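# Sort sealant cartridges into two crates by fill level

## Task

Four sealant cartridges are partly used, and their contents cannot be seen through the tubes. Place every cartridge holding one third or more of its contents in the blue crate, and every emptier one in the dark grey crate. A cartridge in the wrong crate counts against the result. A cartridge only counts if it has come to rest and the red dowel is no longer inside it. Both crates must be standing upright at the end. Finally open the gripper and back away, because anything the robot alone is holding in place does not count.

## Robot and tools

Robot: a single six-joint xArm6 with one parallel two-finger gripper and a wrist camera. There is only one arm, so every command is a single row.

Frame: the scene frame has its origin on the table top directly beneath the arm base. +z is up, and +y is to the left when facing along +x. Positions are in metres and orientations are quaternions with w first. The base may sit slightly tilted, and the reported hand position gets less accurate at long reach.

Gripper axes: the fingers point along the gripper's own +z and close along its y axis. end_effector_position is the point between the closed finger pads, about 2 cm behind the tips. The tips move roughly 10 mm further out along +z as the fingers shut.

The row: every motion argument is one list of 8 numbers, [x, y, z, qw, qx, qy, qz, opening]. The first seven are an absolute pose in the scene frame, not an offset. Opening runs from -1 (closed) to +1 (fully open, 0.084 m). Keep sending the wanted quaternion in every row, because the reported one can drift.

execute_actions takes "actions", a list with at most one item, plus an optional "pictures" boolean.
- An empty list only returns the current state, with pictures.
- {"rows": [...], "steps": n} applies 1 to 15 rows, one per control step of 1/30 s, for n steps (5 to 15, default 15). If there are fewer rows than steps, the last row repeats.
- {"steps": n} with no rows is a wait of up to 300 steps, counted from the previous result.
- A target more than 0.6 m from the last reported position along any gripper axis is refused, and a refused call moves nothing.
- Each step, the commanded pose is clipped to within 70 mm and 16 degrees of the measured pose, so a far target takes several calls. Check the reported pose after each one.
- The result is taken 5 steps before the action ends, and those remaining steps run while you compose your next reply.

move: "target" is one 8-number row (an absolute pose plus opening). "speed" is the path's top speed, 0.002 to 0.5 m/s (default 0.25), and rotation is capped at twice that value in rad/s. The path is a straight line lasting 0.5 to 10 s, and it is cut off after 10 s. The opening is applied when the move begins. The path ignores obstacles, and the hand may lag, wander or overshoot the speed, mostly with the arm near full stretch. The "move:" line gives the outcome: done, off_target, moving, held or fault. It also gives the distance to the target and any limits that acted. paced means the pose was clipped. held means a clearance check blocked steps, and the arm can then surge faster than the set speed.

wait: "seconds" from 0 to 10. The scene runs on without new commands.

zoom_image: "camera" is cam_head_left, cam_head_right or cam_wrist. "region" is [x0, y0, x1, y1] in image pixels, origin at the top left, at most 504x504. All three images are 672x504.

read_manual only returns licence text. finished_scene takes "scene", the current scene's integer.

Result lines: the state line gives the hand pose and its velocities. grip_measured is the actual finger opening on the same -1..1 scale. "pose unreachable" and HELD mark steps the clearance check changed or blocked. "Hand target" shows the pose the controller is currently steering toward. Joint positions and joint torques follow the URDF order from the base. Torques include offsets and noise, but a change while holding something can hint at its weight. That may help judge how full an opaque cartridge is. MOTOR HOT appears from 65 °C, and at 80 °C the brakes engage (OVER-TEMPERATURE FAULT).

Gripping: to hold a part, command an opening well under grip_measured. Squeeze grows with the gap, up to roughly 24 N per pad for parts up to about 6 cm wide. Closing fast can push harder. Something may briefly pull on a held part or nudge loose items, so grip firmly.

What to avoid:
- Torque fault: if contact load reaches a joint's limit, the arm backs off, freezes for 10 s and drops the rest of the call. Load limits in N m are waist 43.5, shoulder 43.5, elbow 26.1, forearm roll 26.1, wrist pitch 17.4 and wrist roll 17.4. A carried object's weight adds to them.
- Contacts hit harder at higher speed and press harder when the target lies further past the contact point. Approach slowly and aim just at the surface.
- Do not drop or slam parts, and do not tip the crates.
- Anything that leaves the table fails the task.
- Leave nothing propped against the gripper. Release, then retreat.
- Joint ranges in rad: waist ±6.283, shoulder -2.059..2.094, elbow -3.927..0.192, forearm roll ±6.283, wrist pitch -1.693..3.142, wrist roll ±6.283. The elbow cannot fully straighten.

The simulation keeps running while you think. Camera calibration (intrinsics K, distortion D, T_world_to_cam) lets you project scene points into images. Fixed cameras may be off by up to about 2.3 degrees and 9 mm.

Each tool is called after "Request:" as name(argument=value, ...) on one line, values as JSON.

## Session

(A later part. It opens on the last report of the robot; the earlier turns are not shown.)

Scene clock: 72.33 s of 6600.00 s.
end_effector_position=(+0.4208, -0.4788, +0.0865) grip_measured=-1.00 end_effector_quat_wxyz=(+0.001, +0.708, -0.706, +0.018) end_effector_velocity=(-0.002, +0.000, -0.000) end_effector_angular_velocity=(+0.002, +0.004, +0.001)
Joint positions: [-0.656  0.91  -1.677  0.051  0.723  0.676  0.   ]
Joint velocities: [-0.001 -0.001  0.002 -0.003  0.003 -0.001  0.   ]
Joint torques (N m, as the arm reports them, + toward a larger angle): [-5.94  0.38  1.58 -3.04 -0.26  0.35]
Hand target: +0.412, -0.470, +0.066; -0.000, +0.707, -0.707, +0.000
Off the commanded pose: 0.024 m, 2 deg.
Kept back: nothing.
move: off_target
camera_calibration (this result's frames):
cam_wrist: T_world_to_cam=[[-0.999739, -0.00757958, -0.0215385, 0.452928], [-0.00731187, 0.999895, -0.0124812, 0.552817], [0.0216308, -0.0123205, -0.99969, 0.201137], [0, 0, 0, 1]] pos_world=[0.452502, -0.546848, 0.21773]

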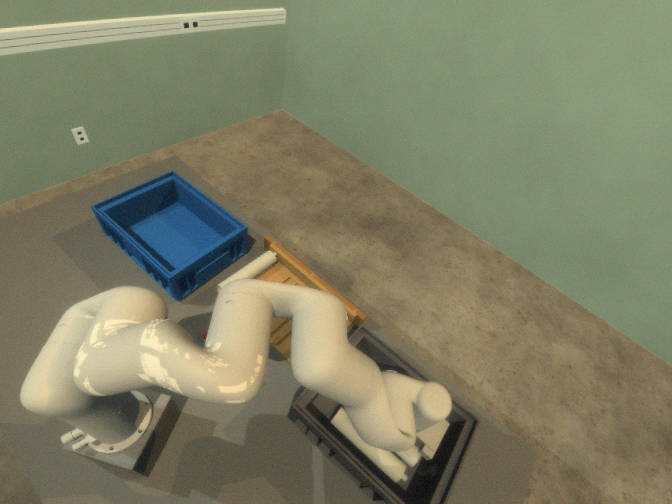

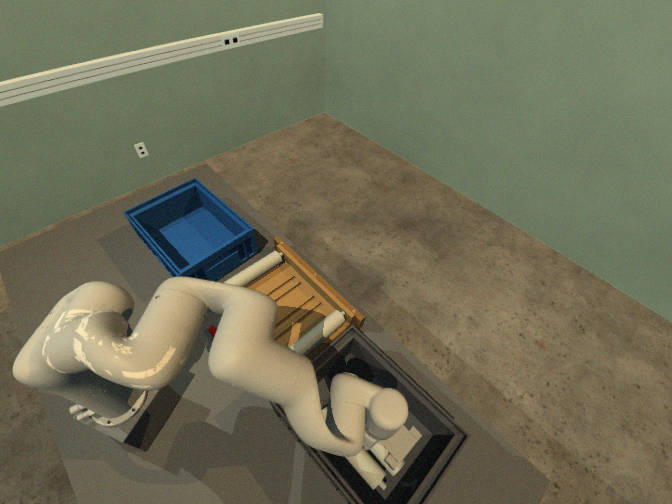

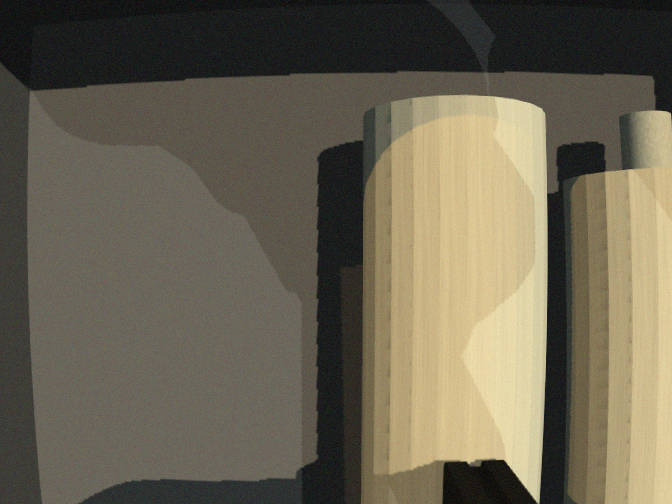

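Request:
move(target=[0.42,-0.475,0.2,0,0.7071,-0.7071,0,1], speed=0.3)

Request:
move(target=[0.50,0.0,0.2,0,1,0,0,1], speed=0.5)

Request:
move(target=[0.50,0.157,0.17,0,1,0,0,1], speed=0.4)

Scene clock: 73.53 s of 6600.00 s.
end_effector_position=(+0.4194, -0.4744, +0.1986) grip_measured=+1.00 end_effector_quat_wxyz=(-0.000, +0.707, -0.707, -0.001) end_effector_velocity=(+0.005, -0.005, +0.013) end_effector_angular_velocity=(-0.017, -0.014, +0.002)
Joint positions: [-0.662  0.716 -1.7    0.041  0.98   0.687  0.084]
Joint velocities: [ 0.    -0.013 -0.012 -0.     0.003 -0.     0.   ]
Joint torques (N m, as the arm reports them, + toward a larger angle): [ -1.53 -23.4  -12.41  -1.33  -1.62   0.35]
Hand target: +0.420, -0.475, +0.200; +0.000, +0.707, -0.707, +0.000
Off the commanded pose: 0.002 m, 0 deg.
Kept back: nothing.
move: done
camera_calibration (this result's frames):
cam_wrist: T_world_to_cam=[[-0.999978, -0.00565584, 0.00347074, 0.449995], [-0.00559784, 0.999848, 0.0164998, 0.543361], [-0.00356353, 0.01648, -0.999858, 0.337637], [0, 0, 0, 1]] pos_world=[0.45423, -0.546298, 0.327062]

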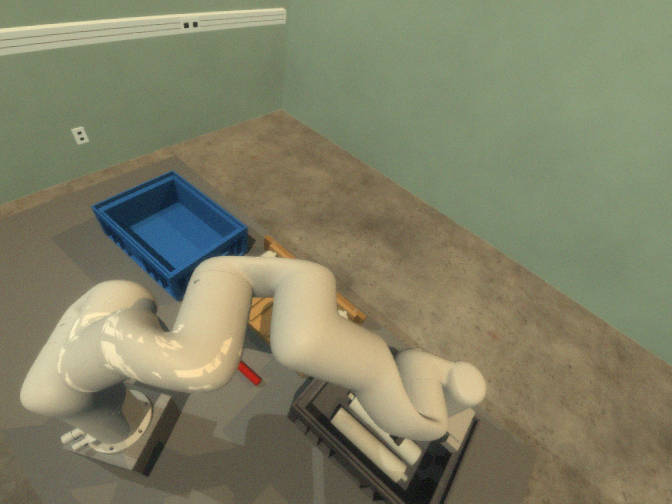

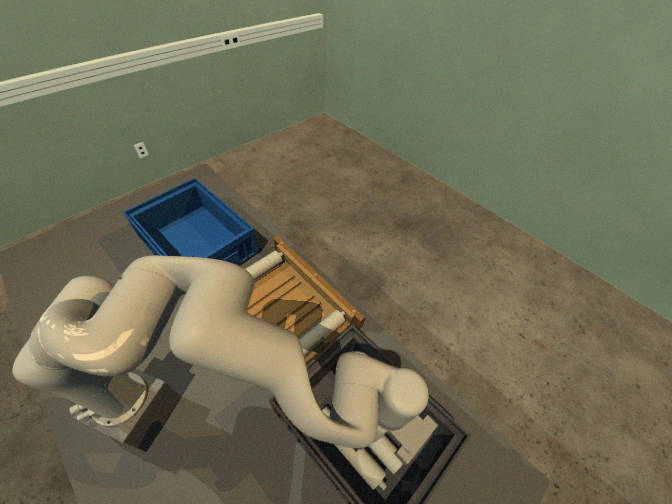

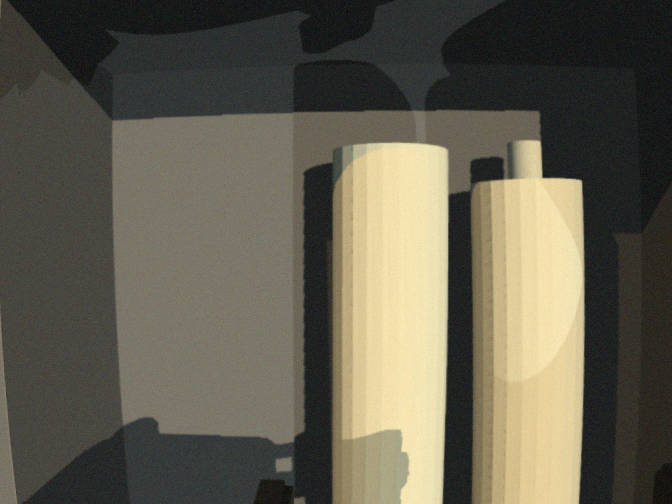

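Scene clock: 75.70 s of 6600.00 s.
end_effector_position=(+0.5020, -0.0002, +0.1998) grip_measured=+1.00 end_effector_quat_wxyz=(-0.001, +1.000, -0.001, +0.001) end_effector_velocity=(+0.002, +0.004, +0.001) end_effector_angular_velocity=(+0.001, -0.003, +0.009)
Joint positions: [ 0.191  0.261 -1.014  0.027  0.721 -0.027  0.084]
Joint velocities: [ 0.007  0.001 -0.004  0.001 -0.    -0.003  0.   ]
Joint torques (N m, as the arm reports them, + toward a larger angle): [ -0.91 -17.55 -11.38  -1.02  -1.66   0.16]
Hand target: +0.502, +0.000, +0.200; -0.001, +1.000, +0.000, +0.001
Off the commanded pose: 0.002 m, 0 deg.
Kept back: nothing.
move: done
camera_calibration (this result's frames):
cam_wrist: T_world_to_cam=[[0.00454542, -0.99999, 0.000480529, 0.0314302], [-0.999896, -0.00453843, 0.0136701, 0.569137], [-0.0136677, -0.000542615, -0.999906, 0.33639], [0, 0, 0, 1]] pos_world=[0.573532, 0.0341954, 0.328564]

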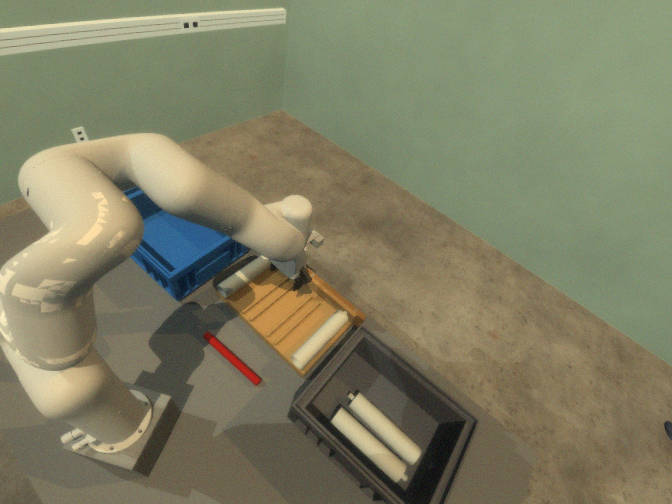

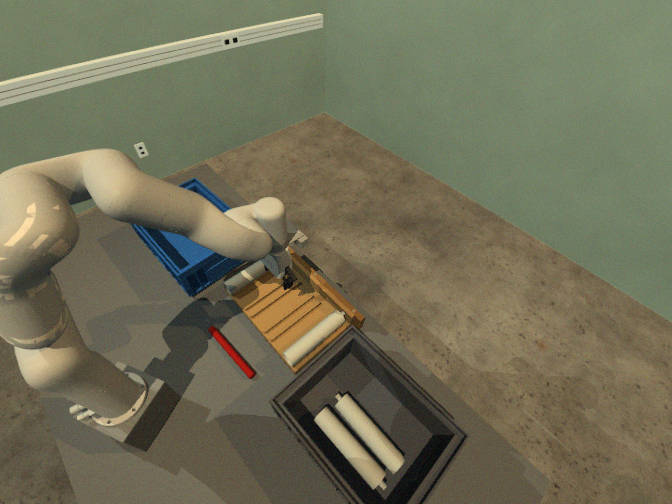

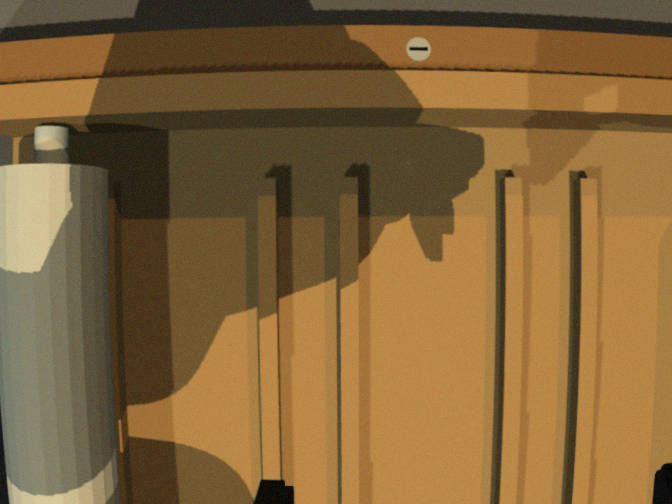

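Scene clock: 76.70 s of 6600.00 s.
end_effector_position=(+0.5006, +0.1568, +0.1701) grip_measured=+1.00 end_effector_quat_wxyz=(-0.000, +1.000, -0.000, +0.000) end_effector_velocity=(-0.001, +0.003, -0.001) end_effector_angular_velocity=(-0.001, +0.002, +0.003)
Joint positions: [ 0.501  0.38  -1.095  0.011  0.681  0.293  0.084]
Joint velocities: [ 0.006  0.004 -0.004 -0.     0.001  0.004  0.   ]
Joint torques (N m, as the arm reports them, + toward a larger angle): [ -0.63 -18.99 -11.02  -1.27  -1.75   0.27]
Hand target: +0.500, +0.157, +0.170; -0.000, +1.000, -0.000, +0.000
Off the commanded pose: 0.001 m, 0 deg.
Kept back: nothing.
move: done
camera_calibration (this result's frames):
cam_wrist: T_world_to_cam=[[0.00504775, -0.999987, 0.00108648, 0.188081], [-0.999884, -0.00503158, 0.0144077, 0.568828], [-0.014402, -0.00115908, -0.999896, 0.307207], [0, 0, 0, 1]] pos_world=[0.572236, 0.191297, 0.298775]

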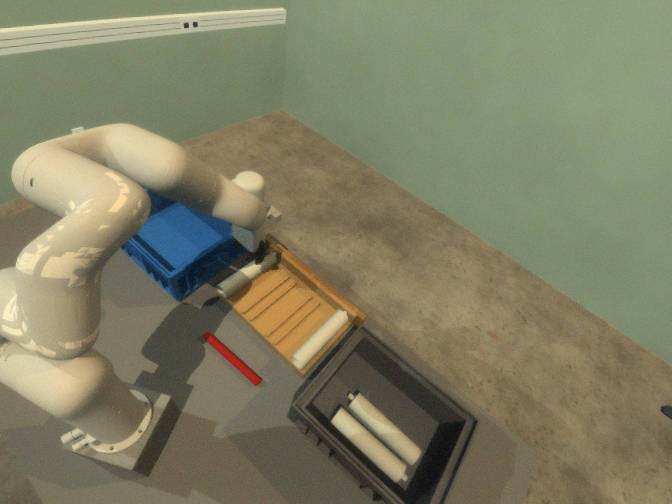

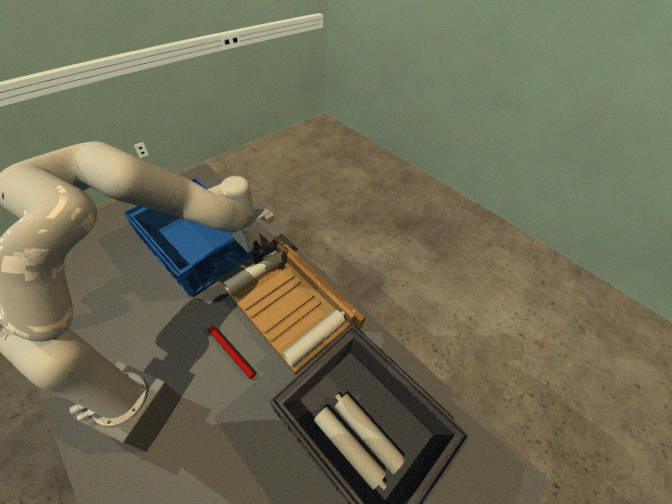

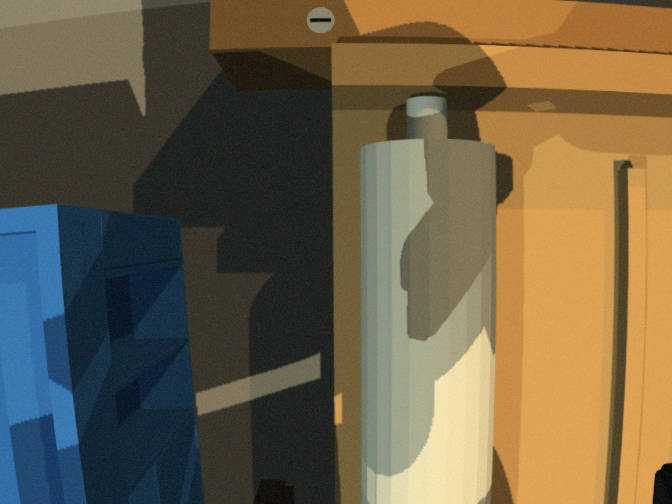

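Request:
move(target=[0.50,0.157,0.059,0,1,0,0,1], speed=0.3)

Request:
execute_actions(actions=[{"rows":[[0.5,0.157,0.058,0,1,0,0,0.8],[0.5,0.157,0.058,0,1,0,0,0.65],[0.5,0.157,0.058,0,1,0,0,0.5],[0.5,0.157,0.058,0,1,0,0,0.4],[0.5,0.157,0.058,0,1,0,0,0.3],[0.5,0.157,0.058,0,1,0,0,0.2],[0.5,0.157,0.058,0,1,0,0,0.1],[0.5,0.157,0.058,0,1,0,0,0.0],[0.5,0.157,0.058,0,1,0,0,-0.1],[0.5,0.157,0.058,0,1,0,0,-0.2],[0.5,0.157,0.058,0,1,0,0,-0.3],[0.5,0.157,0.058,0,1,0,0,-0.4],[0.5,0.157,0.058,0,1,0,0,-0.5]],"steps":15}])

Request:
move(target=[0.50,0.157,0.2,0,1,0,0,-0.5], speed=0.3)

Request:
move(target=[0.49,-0.2,0.2,0,0.9239,-0.3827,0,-0.5], speed=0.45)

Request:
move(target=[0.485,-0.465,0.2,0,0.7071,-0.7071,0,-0.5], speed=0.45)

Scene clock: 78.13 s of 6600.00 s.
end_effector_position=(+0.5006, +0.1572, +0.0595) grip_measured=+1.00 end_effector_quat_wxyz=(-0.000, +1.000, +0.000, +0.001) end_effector_velocity=(-0.003, -0.001, -0.005) end_effector_angular_velocity=(-0.003, +0.009, -0.002)
Joint positions: [ 0.504  0.651 -1.132  0.015  0.445  0.291  0.084]
Joint velocities: [-0.001  0.01   0.     0.    -0.001  0.001 -0.   ]
Joint torques (N m, as the arm reports them, + toward a larger angle): [ -0.89 -20.36  -9.44  -1.14  -1.63   0.36]
Hand target: +0.500, +0.157, +0.059; -0.000, +1.000, +0.000, -0.000
Off the commanded pose: 0.001 m, 0 deg.
Kept back: nothing.
move: done
camera_calibration (this result's frames):
cam_wrist: T_world_to_cam=[[0.00595543, -0.999981, 0.00137742, 0.18813], [-0.999892, -0.00593633, 0.0134757, 0.570577], [-0.0134672, -0.00145753, -0.999908, 0.196215], [0, 0, 0, 1]] pos_world=[0.572037, 0.191799, 0.188249]

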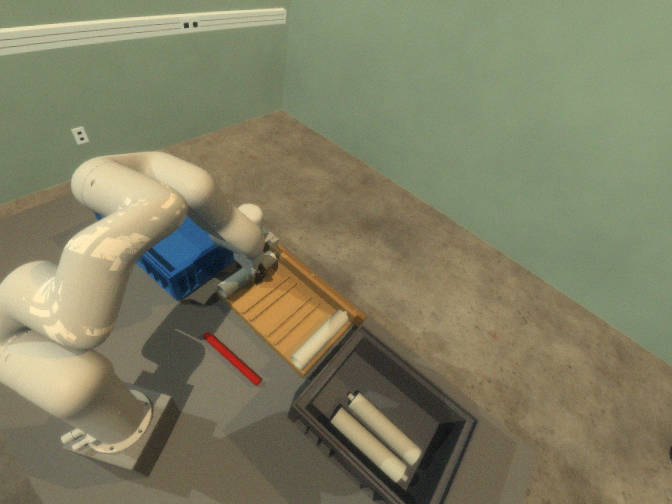

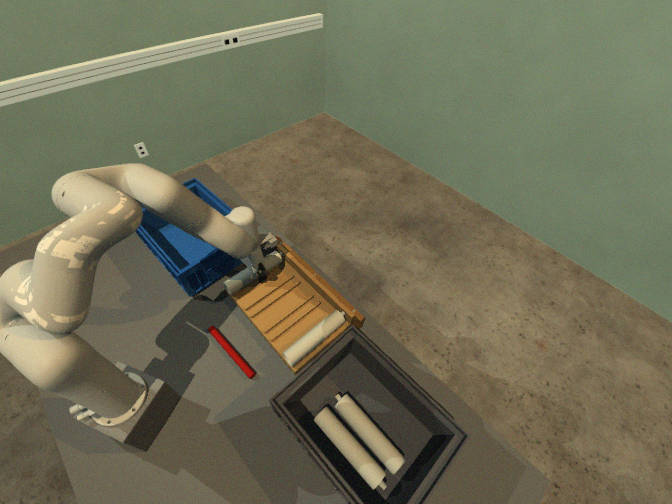

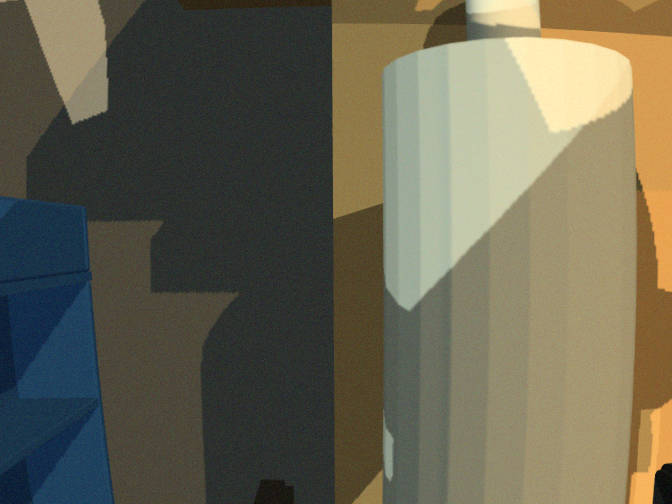

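Scene clock: 78.47 s of 6600.00 s.
end_effector_position=(+0.5001, +0.1569, +0.0582) grip_measured=+0.10 end_effector_quat_wxyz=(-0.000, +1.000, -0.000, +0.000) end_effector_velocity=(-0.001, +0.000, -0.001) end_effector_angular_velocity=(-0.001, +0.003, -0.000)
Joint positions: [ 0.503  0.654 -1.132  0.014  0.443  0.291  0.048]
Joint velocities: [0.001 0.002 0.001 0.    0.001 0.    0.   ]
Joint torques (N m, as the arm reports them, + toward a larger angle): [ -0.2  -20.08  -9.24  -1.05  -1.77   0.33]
Steps of this call (steps 1 to 10: the first 10 steps of this action). Readings (end_effector_position):
1: (+0.5005, +0.1572, +0.0594)
2: (+0.5005, +0.1572, +0.0592)
4: (+0.5003, +0.1571, +0.0586)
8: (+0.5000, +0.1569, +0.0581)
10: the state above

Scene clock: 79.70 s of 6600.00 s.
end_effector_position=(+0.4993, +0.1567, +0.1991) grip_measured=+0.10 end_effector_quat_wxyz=(+0.000, +1.000, -0.000, -0.001) end_effector_velocity=(+0.005, +0.001, +0.008) end_effector_angular_velocity=(+0.004, -0.014, -0.001)
Joint positions: [ 0.501  0.319 -1.103  0.009  0.752  0.295  0.048]
Joint velocities: [-0.001 -0.011 -0.008 -0.001  0.004  0.001 -0.   ]
Joint torques (N m, as the arm reports them, + toward a larger angle): [ -0.87 -19.22 -11.59  -1.22  -1.78   0.22]
Hand target: +0.500, +0.157, +0.200; +0.000, +1.000, -0.000, +0.000
Off your previous action's commanded pose: 0.000 m, 0 deg at its last step (step 5 of this call).
Off the commanded pose: 0.001 m, 0 deg.
Kept back: nothing.
move: done
camera_calibration (this result's frames):
cam_wrist: T_world_to_cam=[[0.00573189, -0.99998, 0.00263353, 0.187323], [-0.999847, -0.00568754, 0.0165518, 0.566737], [-0.0165365, -0.002728, -0.99986, 0.337502], [0, 0, 0, 1]] pos_world=[0.571157, 0.191463, 0.32758]

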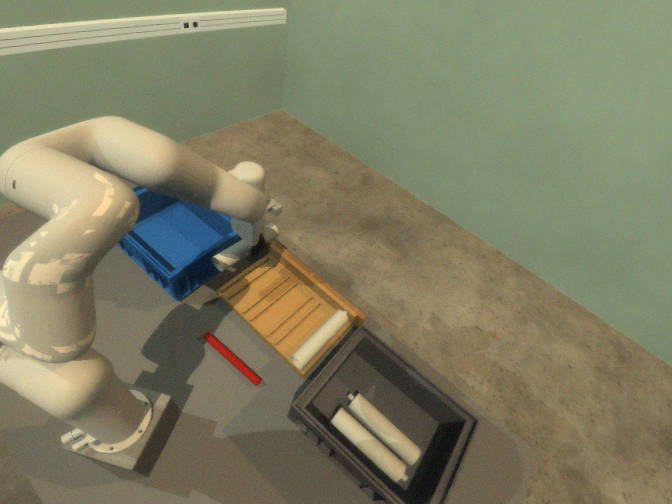

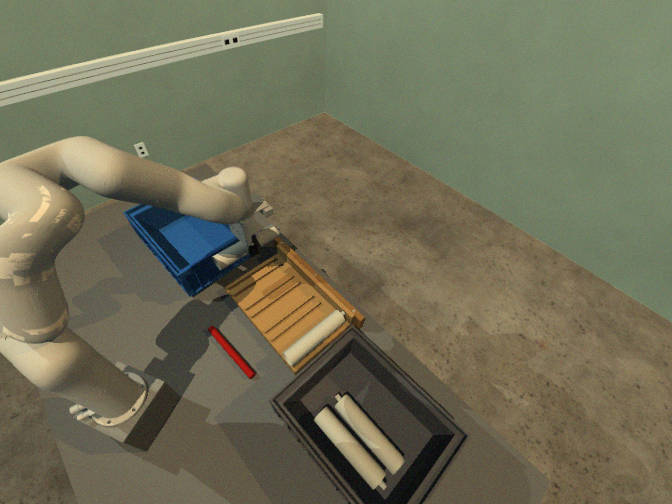

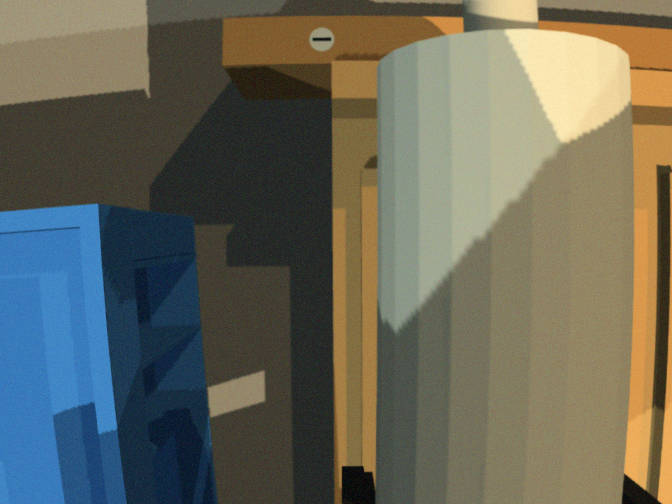

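Scene clock: 81.20 s of 6600.00 s.
end_effector_position=(+0.4889, -0.2001, +0.2001) grip_measured=+0.10 end_effector_quat_wxyz=(+0.001, +0.924, -0.382, +0.000) end_effector_velocity=(-0.000, -0.004, -0.000) end_effector_angular_velocity=(-0.001, -0.001, -0.008)
Joint positions: [-0.201  0.351 -1.136  0.037  0.764  0.357  0.048]
Joint velocities: [-0.006  0.004 -0.005 -0.     0.     0.002  0.   ]
Joint torques (N m, as the arm reports them, + toward a larger angle): [ -1.02 -19.33 -11.74  -1.25  -1.7    0.33]
Hand target: +0.489, -0.201, +0.200; +0.001, +0.924, -0.383, +0.000
Off the commanded pose: 0.001 m, 0 deg.
Kept back: nothing.
move: done
camera_calibration (this result's frames):
cam_wrist: T_world_to_cam=[[-0.702078, -0.712093, 0.00312214, 0.234113], [-0.711996, 0.702044, 0.0139866, 0.555708], [-0.0121517, 0.00759675, -0.999897, 0.337232], [0, 0, 0, 1]] pos_world=[0.564125, -0.225983, 0.328694]

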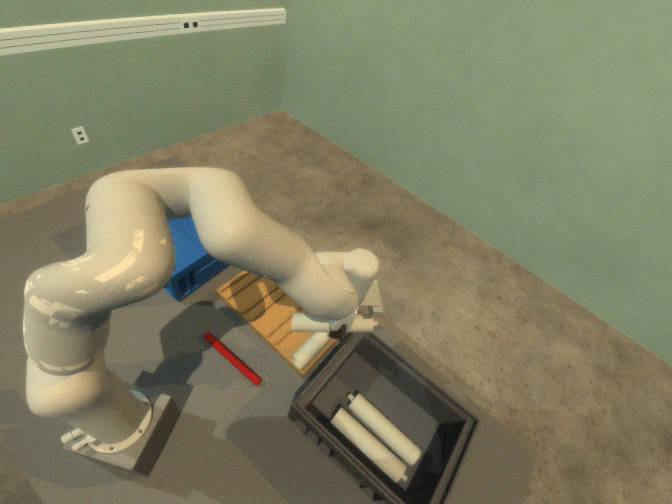

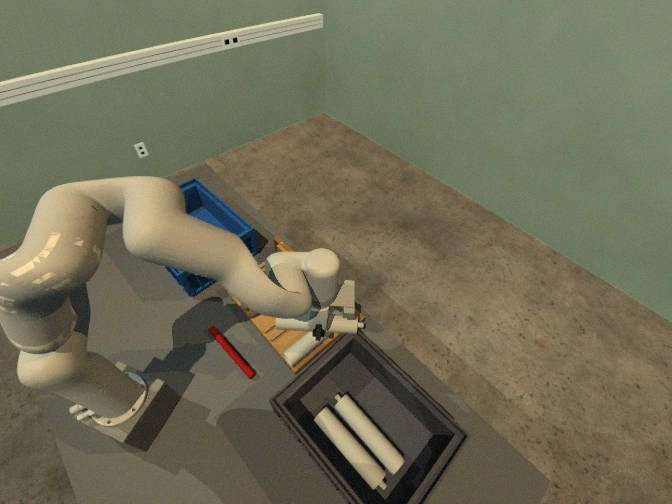

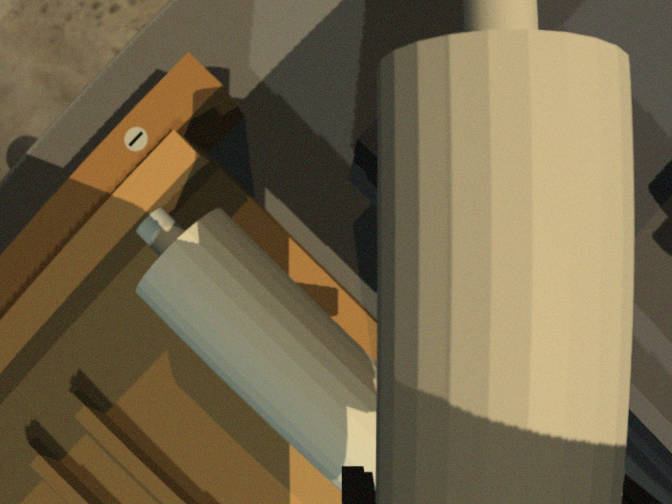

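Scene clock: 82.73 s of 6600.00 s.
end_effector_position=(+0.4839, -0.4648, +0.2003) grip_measured=+0.10 end_effector_quat_wxyz=(+0.000, +0.707, -0.707, +0.000) end_effector_velocity=(-0.001, -0.003, -0.000) end_effector_angular_velocity=(+0.006, +0.006, -0.005)
Joint positions: [-0.579  0.862 -1.962  0.036  1.088  0.775  0.048]
Joint velocities: [-0.004  0.016 -0.029 -0.     0.022  0.002 -0.   ]
Joint torques (N m, as the arm reports them, + toward a larger angle): [ -1.58 -25.44 -13.47  -1.13  -1.94   0.43]
Hand target: +0.484, -0.465, +0.200; +0.000, +0.707, -0.707, +0.000
Off the commanded pose: 0.001 m, 0 deg.
Kept back: nothing.
move: done
camera_calibration (this result's frames):
cam_wrist: T_world_to_cam=[[-0.999977, -0.00644856, 0.00188521, 0.514457], [-0.00642261, 0.999889, 0.0134575, 0.535061], [-0.00197178, 0.0134451, -0.999908, 0.337219], [0, 0, 0, 1]] pos_world=[0.518547, -0.536218, 0.329017]

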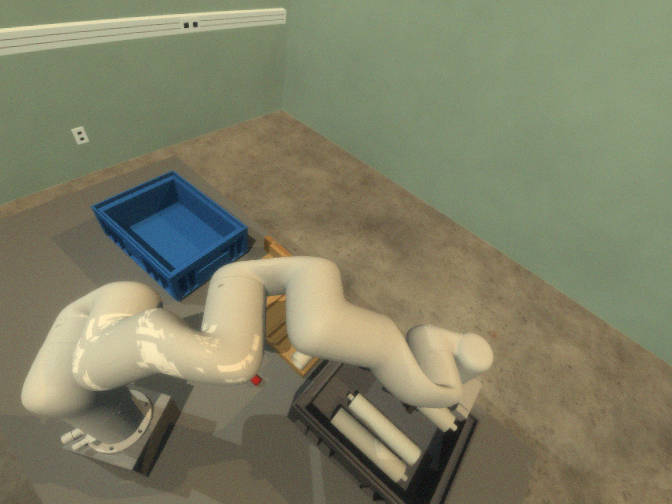

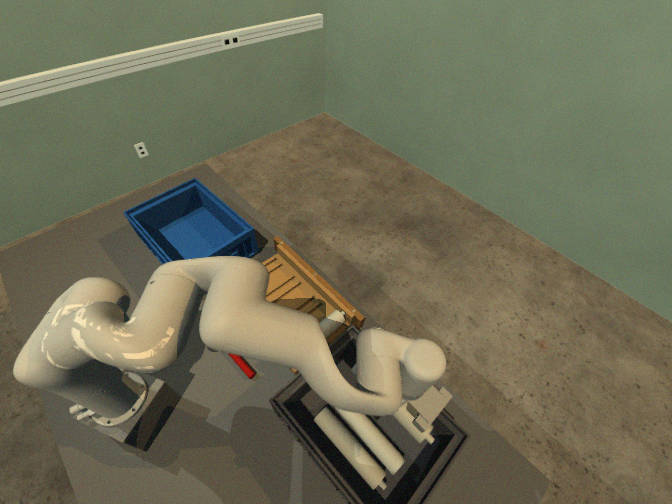

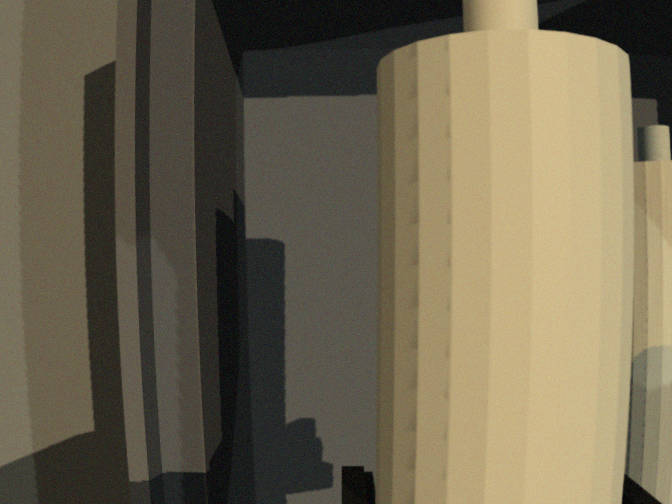

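Request:
move(target=[0.49,-0.465,0.058,0,0.7071,-0.7071,0,-0.5], speed=0.25)

Request:
execute_actions(actions=[{"rows":[[0.49,-0.465,0.056,0,0.7071,-0.7071,0,-0.5],[0.49,-0.465,0.054,0,0.7071,-0.7071,0,-0.5],[0.49,-0.465,0.052,0,0.7071,-0.7071,0,-0.5],[0.49,-0.465,0.050,0,0.7071,-0.7071,0,-0.5],[0.49,-0.465,0.048,0,0.7071,-0.7071,0,-0.5],[0.49,-0.465,0.046,0,0.7071,-0.7071,0,-0.5],[0.49,-0.465,0.044,0,0.7071,-0.7071,0,-0.5],[0.49,-0.465,0.044,0,0.7071,-0.7071,0,-0.3],[0.49,-0.465,0.044,0,0.7071,-0.7071,0,-0.1],[0.49,-0.465,0.044,0,0.7071,-0.7071,0,0.1],[0.49,-0.465,0.044,0,0.7071,-0.7071,0,0.2],[0.49,-0.465,0.044,0,0.7071,-0.7071,0,0.3],[0.49,-0.465,0.044,0,0.7071,-0.7071,0,0.35]],"steps":15}])

Request:
move(target=[0.49,-0.465,0.2,0,0.7071,-0.7071,0,0.35], speed=0.3)

Scene clock: 84.30 s of 6600.00 s.
end_effector_position=(+0.4905, -0.4654, +0.0587) grip_measured=+0.10 end_effector_quat_wxyz=(-0.000, +0.707, -0.707, +0.001) end_effector_velocity=(-0.006, +0.005, -0.011) end_effector_angular_velocity=(+0.016, +0.016, -0.002)
Joint positions: [-0.565  1.146 -2.046  0.043  0.889  0.779  0.048]
Joint velocities: [-0.     0.013  0.004  0.001  0.005  0.     0.   ]
Joint torques (N m, as the arm reports them, + toward a larger angle): [ -1.59 -27.29 -12.64  -1.28  -1.74   0.32]
Hand target: +0.490, -0.465, +0.058; -0.000, +0.707, -0.707, +0.000
Off the commanded pose: 0.001 m, 0 deg.
Kept back: nothing.
move: done
camera_calibration (this result's frames):
cam_wrist: T_world_to_cam=[[-0.999981, -0.00605475, 0.000916771, 0.521568], [-0.00604143, 0.999885, 0.0138883, 0.537383], [-0.00100076, 0.0138825, -0.999903, 0.195325], [0, 0, 0, 1]] pos_world=[0.525, -0.536875, 0.187364]

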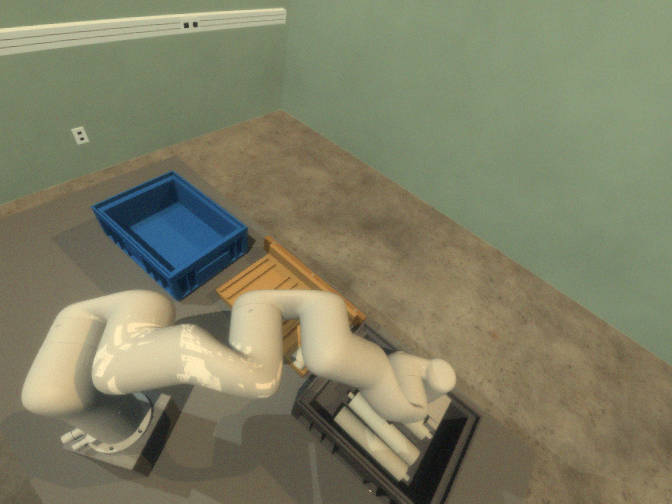

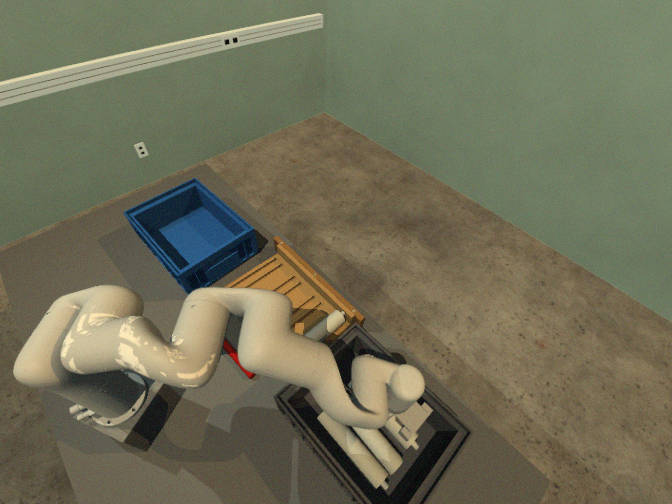

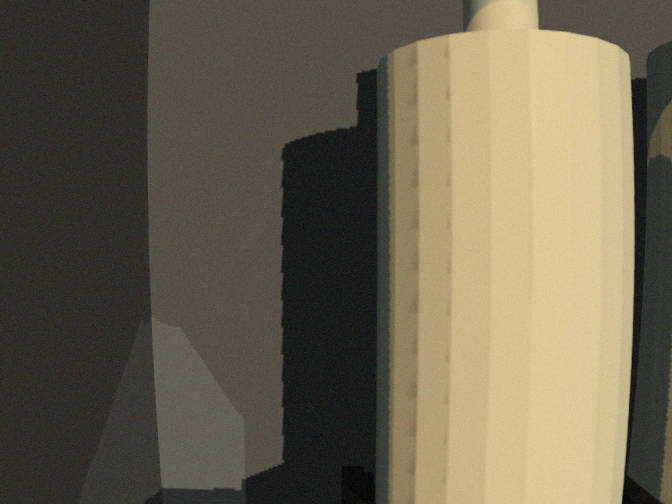

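Scene clock: 84.63 s of 6600.00 s.
end_effector_position=(+0.4894, -0.4644, +0.0449) grip_measured=+0.10 end_effector_quat_wxyz=(+0.000, +0.707, -0.707, -0.001) end_effector_velocity=(-0.006, +0.005, -0.037) end_effector_angular_velocity=(+0.017, +0.017, -0.001)
Joint positions: [-0.565  1.176 -2.061  0.043  0.876  0.779  0.048]
Joint velocities: [ 0.002  0.079 -0.038  0.001 -0.017  0.001 -0.   ]
Joint torques (N m, as the arm reports them, + toward a larger angle): [ -1.77 -28.36 -13.56  -1.31  -1.77   0.37]
Steps of this call (steps 1 to 10: the first 10 steps of this action). Readings (end_effector_position):
1: (+0.4903, -0.4652, +0.0583)
2: (+0.4903, -0.4652, +0.0579)
4: (+0.4904, -0.4654, +0.0560)
8: (+0.4899, -0.4649, +0.0483)
10: the state above

Scene clock: 86.10 s of 6600.00 s.
end_effector_position=(+0.4894, -0.4645, +0.1987) grip_measured=+0.34 end_effector_quat_wxyz=(+0.000, +0.707, -0.707, -0.001) end_effector_velocity=(+0.004, -0.005, +0.014) end_effector_angular_velocity=(-0.018, -0.017, +0.002)
Joint positions: [-0.573  0.886 -2.     0.037  1.106  0.781  0.059]
Joint velocities: [-0.001 -0.015 -0.01  -0.001  0.001 -0.002 -0.   ]
Joint torques (N m, as the arm reports them, + toward a larger angle): [ -1.48 -25.97 -12.88  -1.23  -1.57   0.33]
Hand target: +0.490, -0.465, +0.200; +0.000, +0.707, -0.707, +0.000
Off your previous action's commanded pose: 0.001 m, 0 deg at its last step (step 5 of this call).
Off the commanded pose: 0.002 m, 0 deg.
Kept back: nothing.
move: done
camera_calibration (this result's frames):
cam_wrist: T_world_to_cam=[[-0.999977, -0.00569543, 0.00361289, 0.520022], [-0.00563598, 0.999852, 0.016257, 0.533897], [-0.00370495, 0.0162363, -0.999861, 0.337693], [0, 0, 0, 1]] pos_world=[0.52427, -0.536339, 0.327087]

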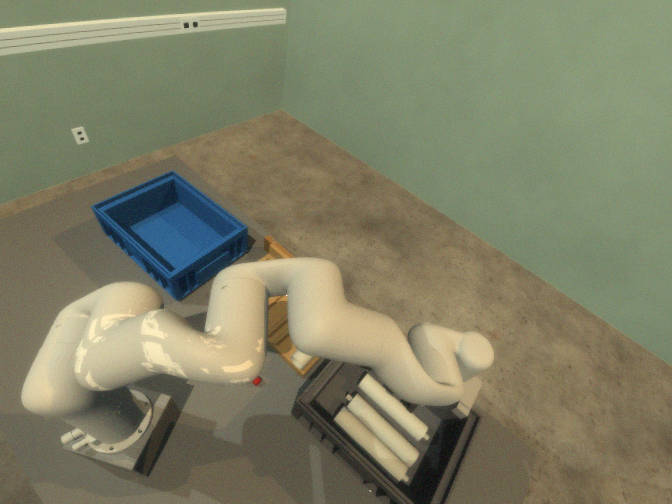

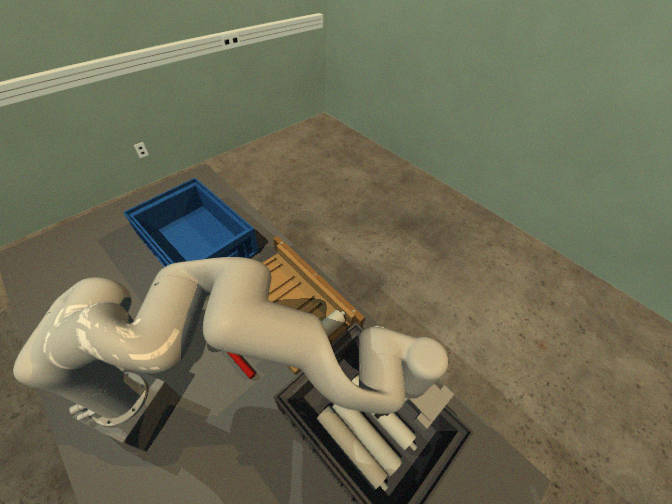

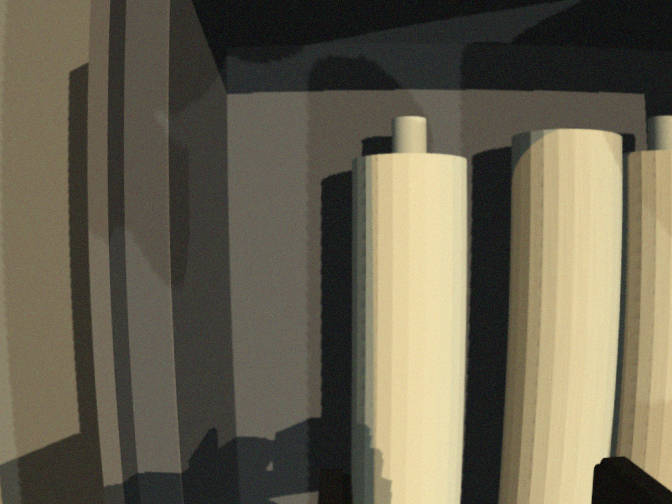

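Request:
move(target=[0.50,-0.18,0.2,0,1,0,0,0.6], speed=0.45)

Scene clock: 89.80 s of 6600.00 s.
end_effector_position=(+0.5013, -0.1803, +0.1998) grip_measured=+0.59 end_effector_quat_wxyz=(-0.000, +1.000, -0.001, +0.000) end_effector_velocity=(+0.000, +0.003, -0.000) end_effector_angular_velocity=(+0.002, -0.000, +0.012)
Joint positions: [-0.158  0.362 -1.155  0.038  0.769 -0.383  0.069]
Joint velocities: [ 0.004 -0.002  0.003  0.003 -0.001 -0.009 -0.   ]
Joint torques (N m, as the arm reports them, + toward a larger angle): [ -1.05 -18.77 -11.72  -1.29  -1.65   0.22]
Hand target: +0.501, -0.180, +0.200; -0.000, +1.000, +0.000, +0.000
Off the commanded pose: 0.001 m, 0 deg.
Kept back: nothing.
move: done
camera_calibration (this result's frames):
cam_wrist: T_world_to_cam=[[0.00465943, -0.999988, 0.00127611, -0.148886], [-0.999889, -0.00464093, 0.0141342, 0.567547], [-0.0141282, -0.00134183, -0.999899, 0.336362], [0, 0, 0, 1]] pos_world=[0.57293, -0.145799, 0.328496]

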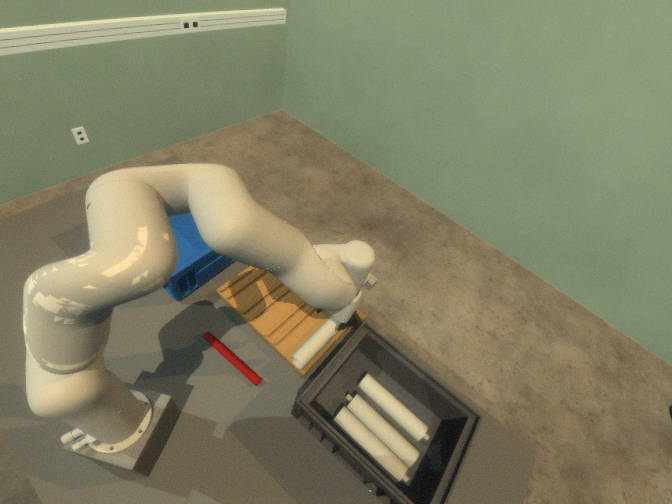

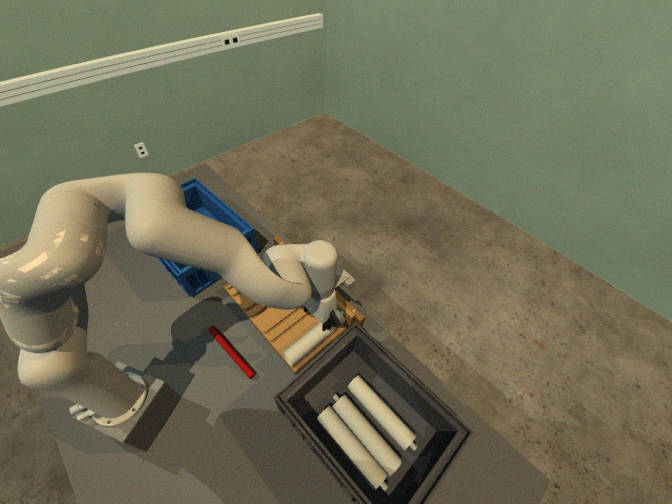

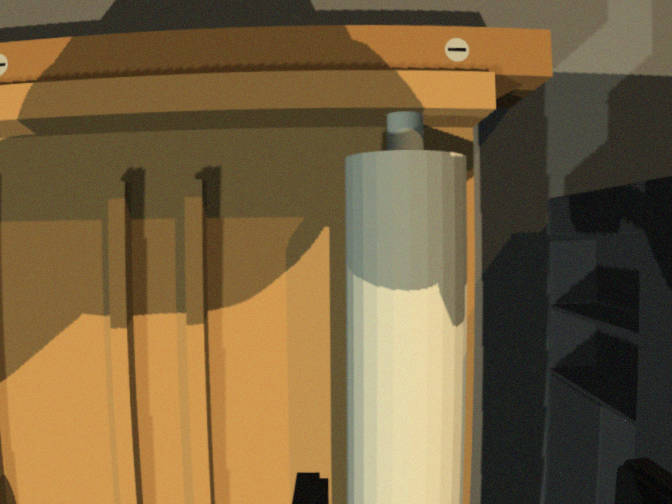

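Request:
move(target=[0.50,-0.163,0.13,0.0872,0.9962,0,0,0.65], speed=0.3)

Request:
move(target=[0.50,-0.1755,0.059,0.0872,0.9962,0,0,0.65], speed=0.2)

Scene clock: 91.40 s of 6600.00 s.
end_effector_position=(+0.5006, -0.1632, +0.1305) grip_measured=+0.65 end_effector_quat_wxyz=(+0.087, +0.996, -0.000, +0.000) end_effector_velocity=(-0.002, +0.001, -0.004) end_effector_angular_velocity=(-0.008, +0.007, -0.003)
Joint positions: [-0.082  0.475 -1.07  -0.281  0.538 -0.041  0.071]
Joint velocities: [ 0.002  0.006  0.003 -0.021 -0.001  0.023 -0.   ]
Joint torques (N m, as the arm reports them, + toward a larger angle): [ -1.18 -19.5  -10.21  -0.89  -1.74   0.13]
Hand target: +0.500, -0.163, +0.130; +0.087, +0.996, -0.000, -0.000
Off the commanded pose: 0.001 m, 0 deg.
Kept back: nothing.
move: done
camera_calibration (this result's frames):
cam_wrist: T_world_to_cam=[[0.0054941, -0.984567, 0.174922, -0.152268], [-0.999889, -0.0029919, 0.0145652, 0.568066], [-0.013817, -0.174983, -0.984475, 0.236536], [0, 0, 0, 1]] pos_world=[0.572108, -0.106829, 0.251225]

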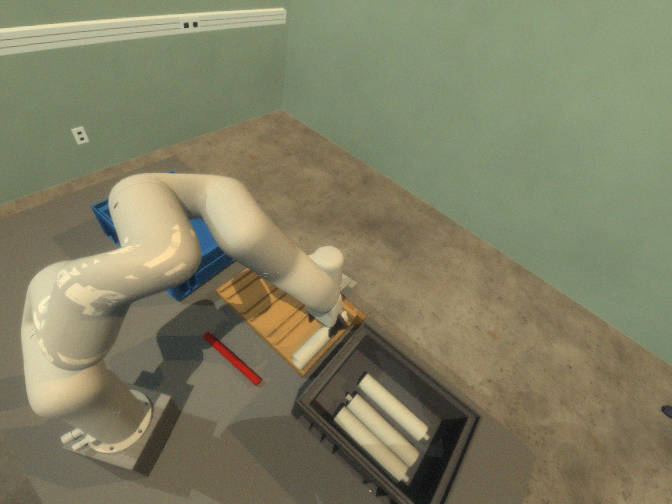

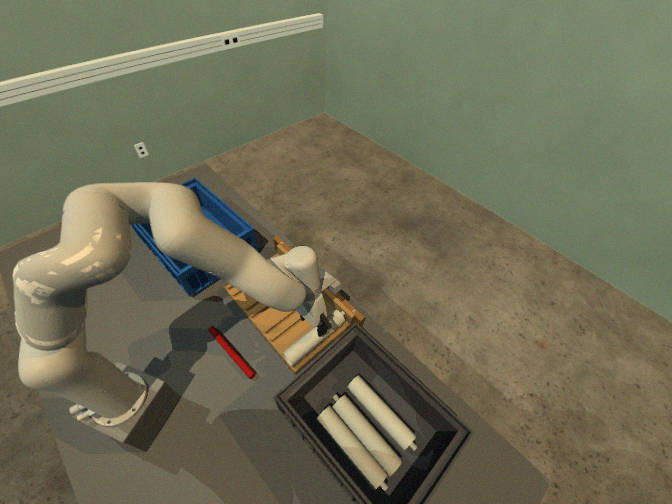

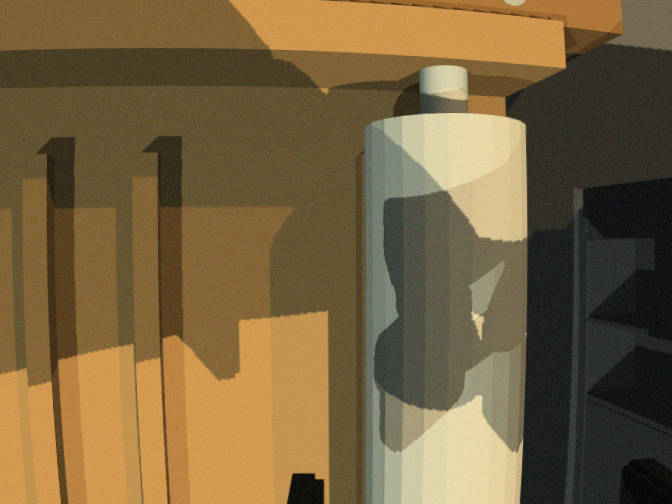

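Scene clock: 92.30 s of 6600.00 s.
end_effector_position=(+0.5004, -0.1756, +0.0595) grip_measured=+0.65 end_effector_quat_wxyz=(+0.087, +0.996, +0.000, +0.001) end_effector_velocity=(-0.003, +0.001, -0.004) end_effector_angular_velocity=(+0.002, +0.007, -0.001)
Joint positions: [-0.115  0.668 -1.13  -0.364  0.406  0.02   0.071]
Joint velocities: [ 0.     0.008  0.001 -0.003 -0.001  0.003 -0.   ]
Joint torques (N m, as the arm reports them, + toward a larger angle): [ -1.34 -20.1   -9.2   -0.82  -1.63   0.25]
Hand target: +0.500, -0.176, +0.059; +0.087, +0.996, +0.000, -0.000
Off the commanded pose: 0.001 m, 0 deg.
Kept back: nothing.
move: done
camera_calibration (this result's frames):
cam_wrist: T_world_to_cam=[[0.0058454, -0.984393, 0.17589, -0.152251], [-0.99989, -0.00335283, 0.0144651, 0.568852], [-0.0136496, -0.175955, -0.984304, 0.164185], [0, 0, 0, 1]] pos_world=[0.57192, -0.119078, 0.180158]

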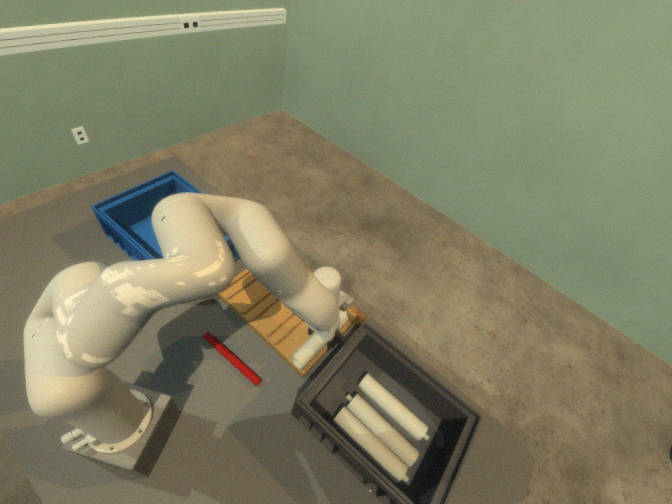

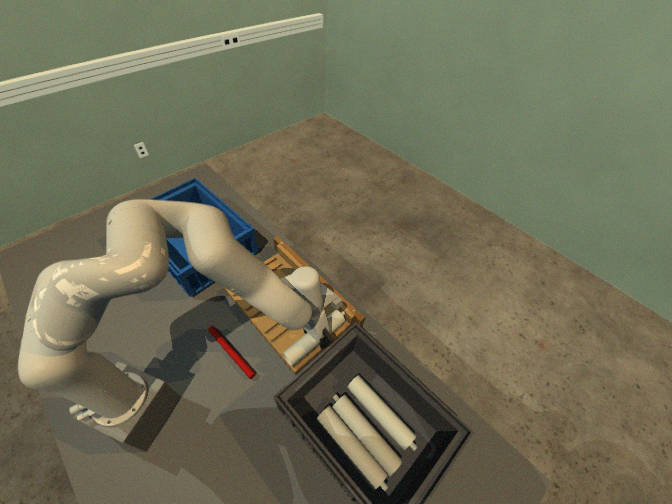

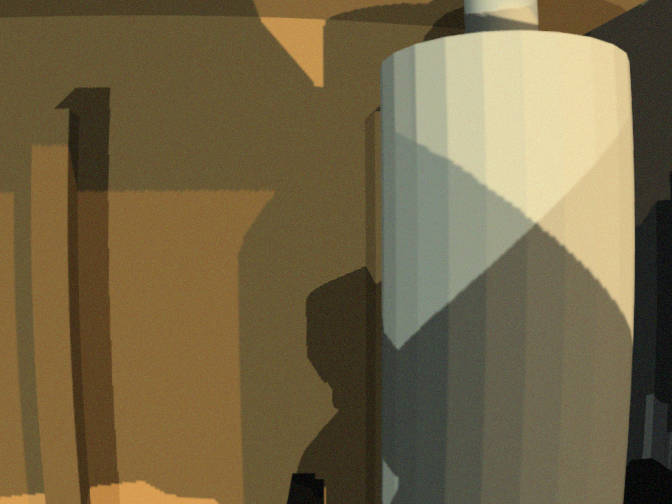

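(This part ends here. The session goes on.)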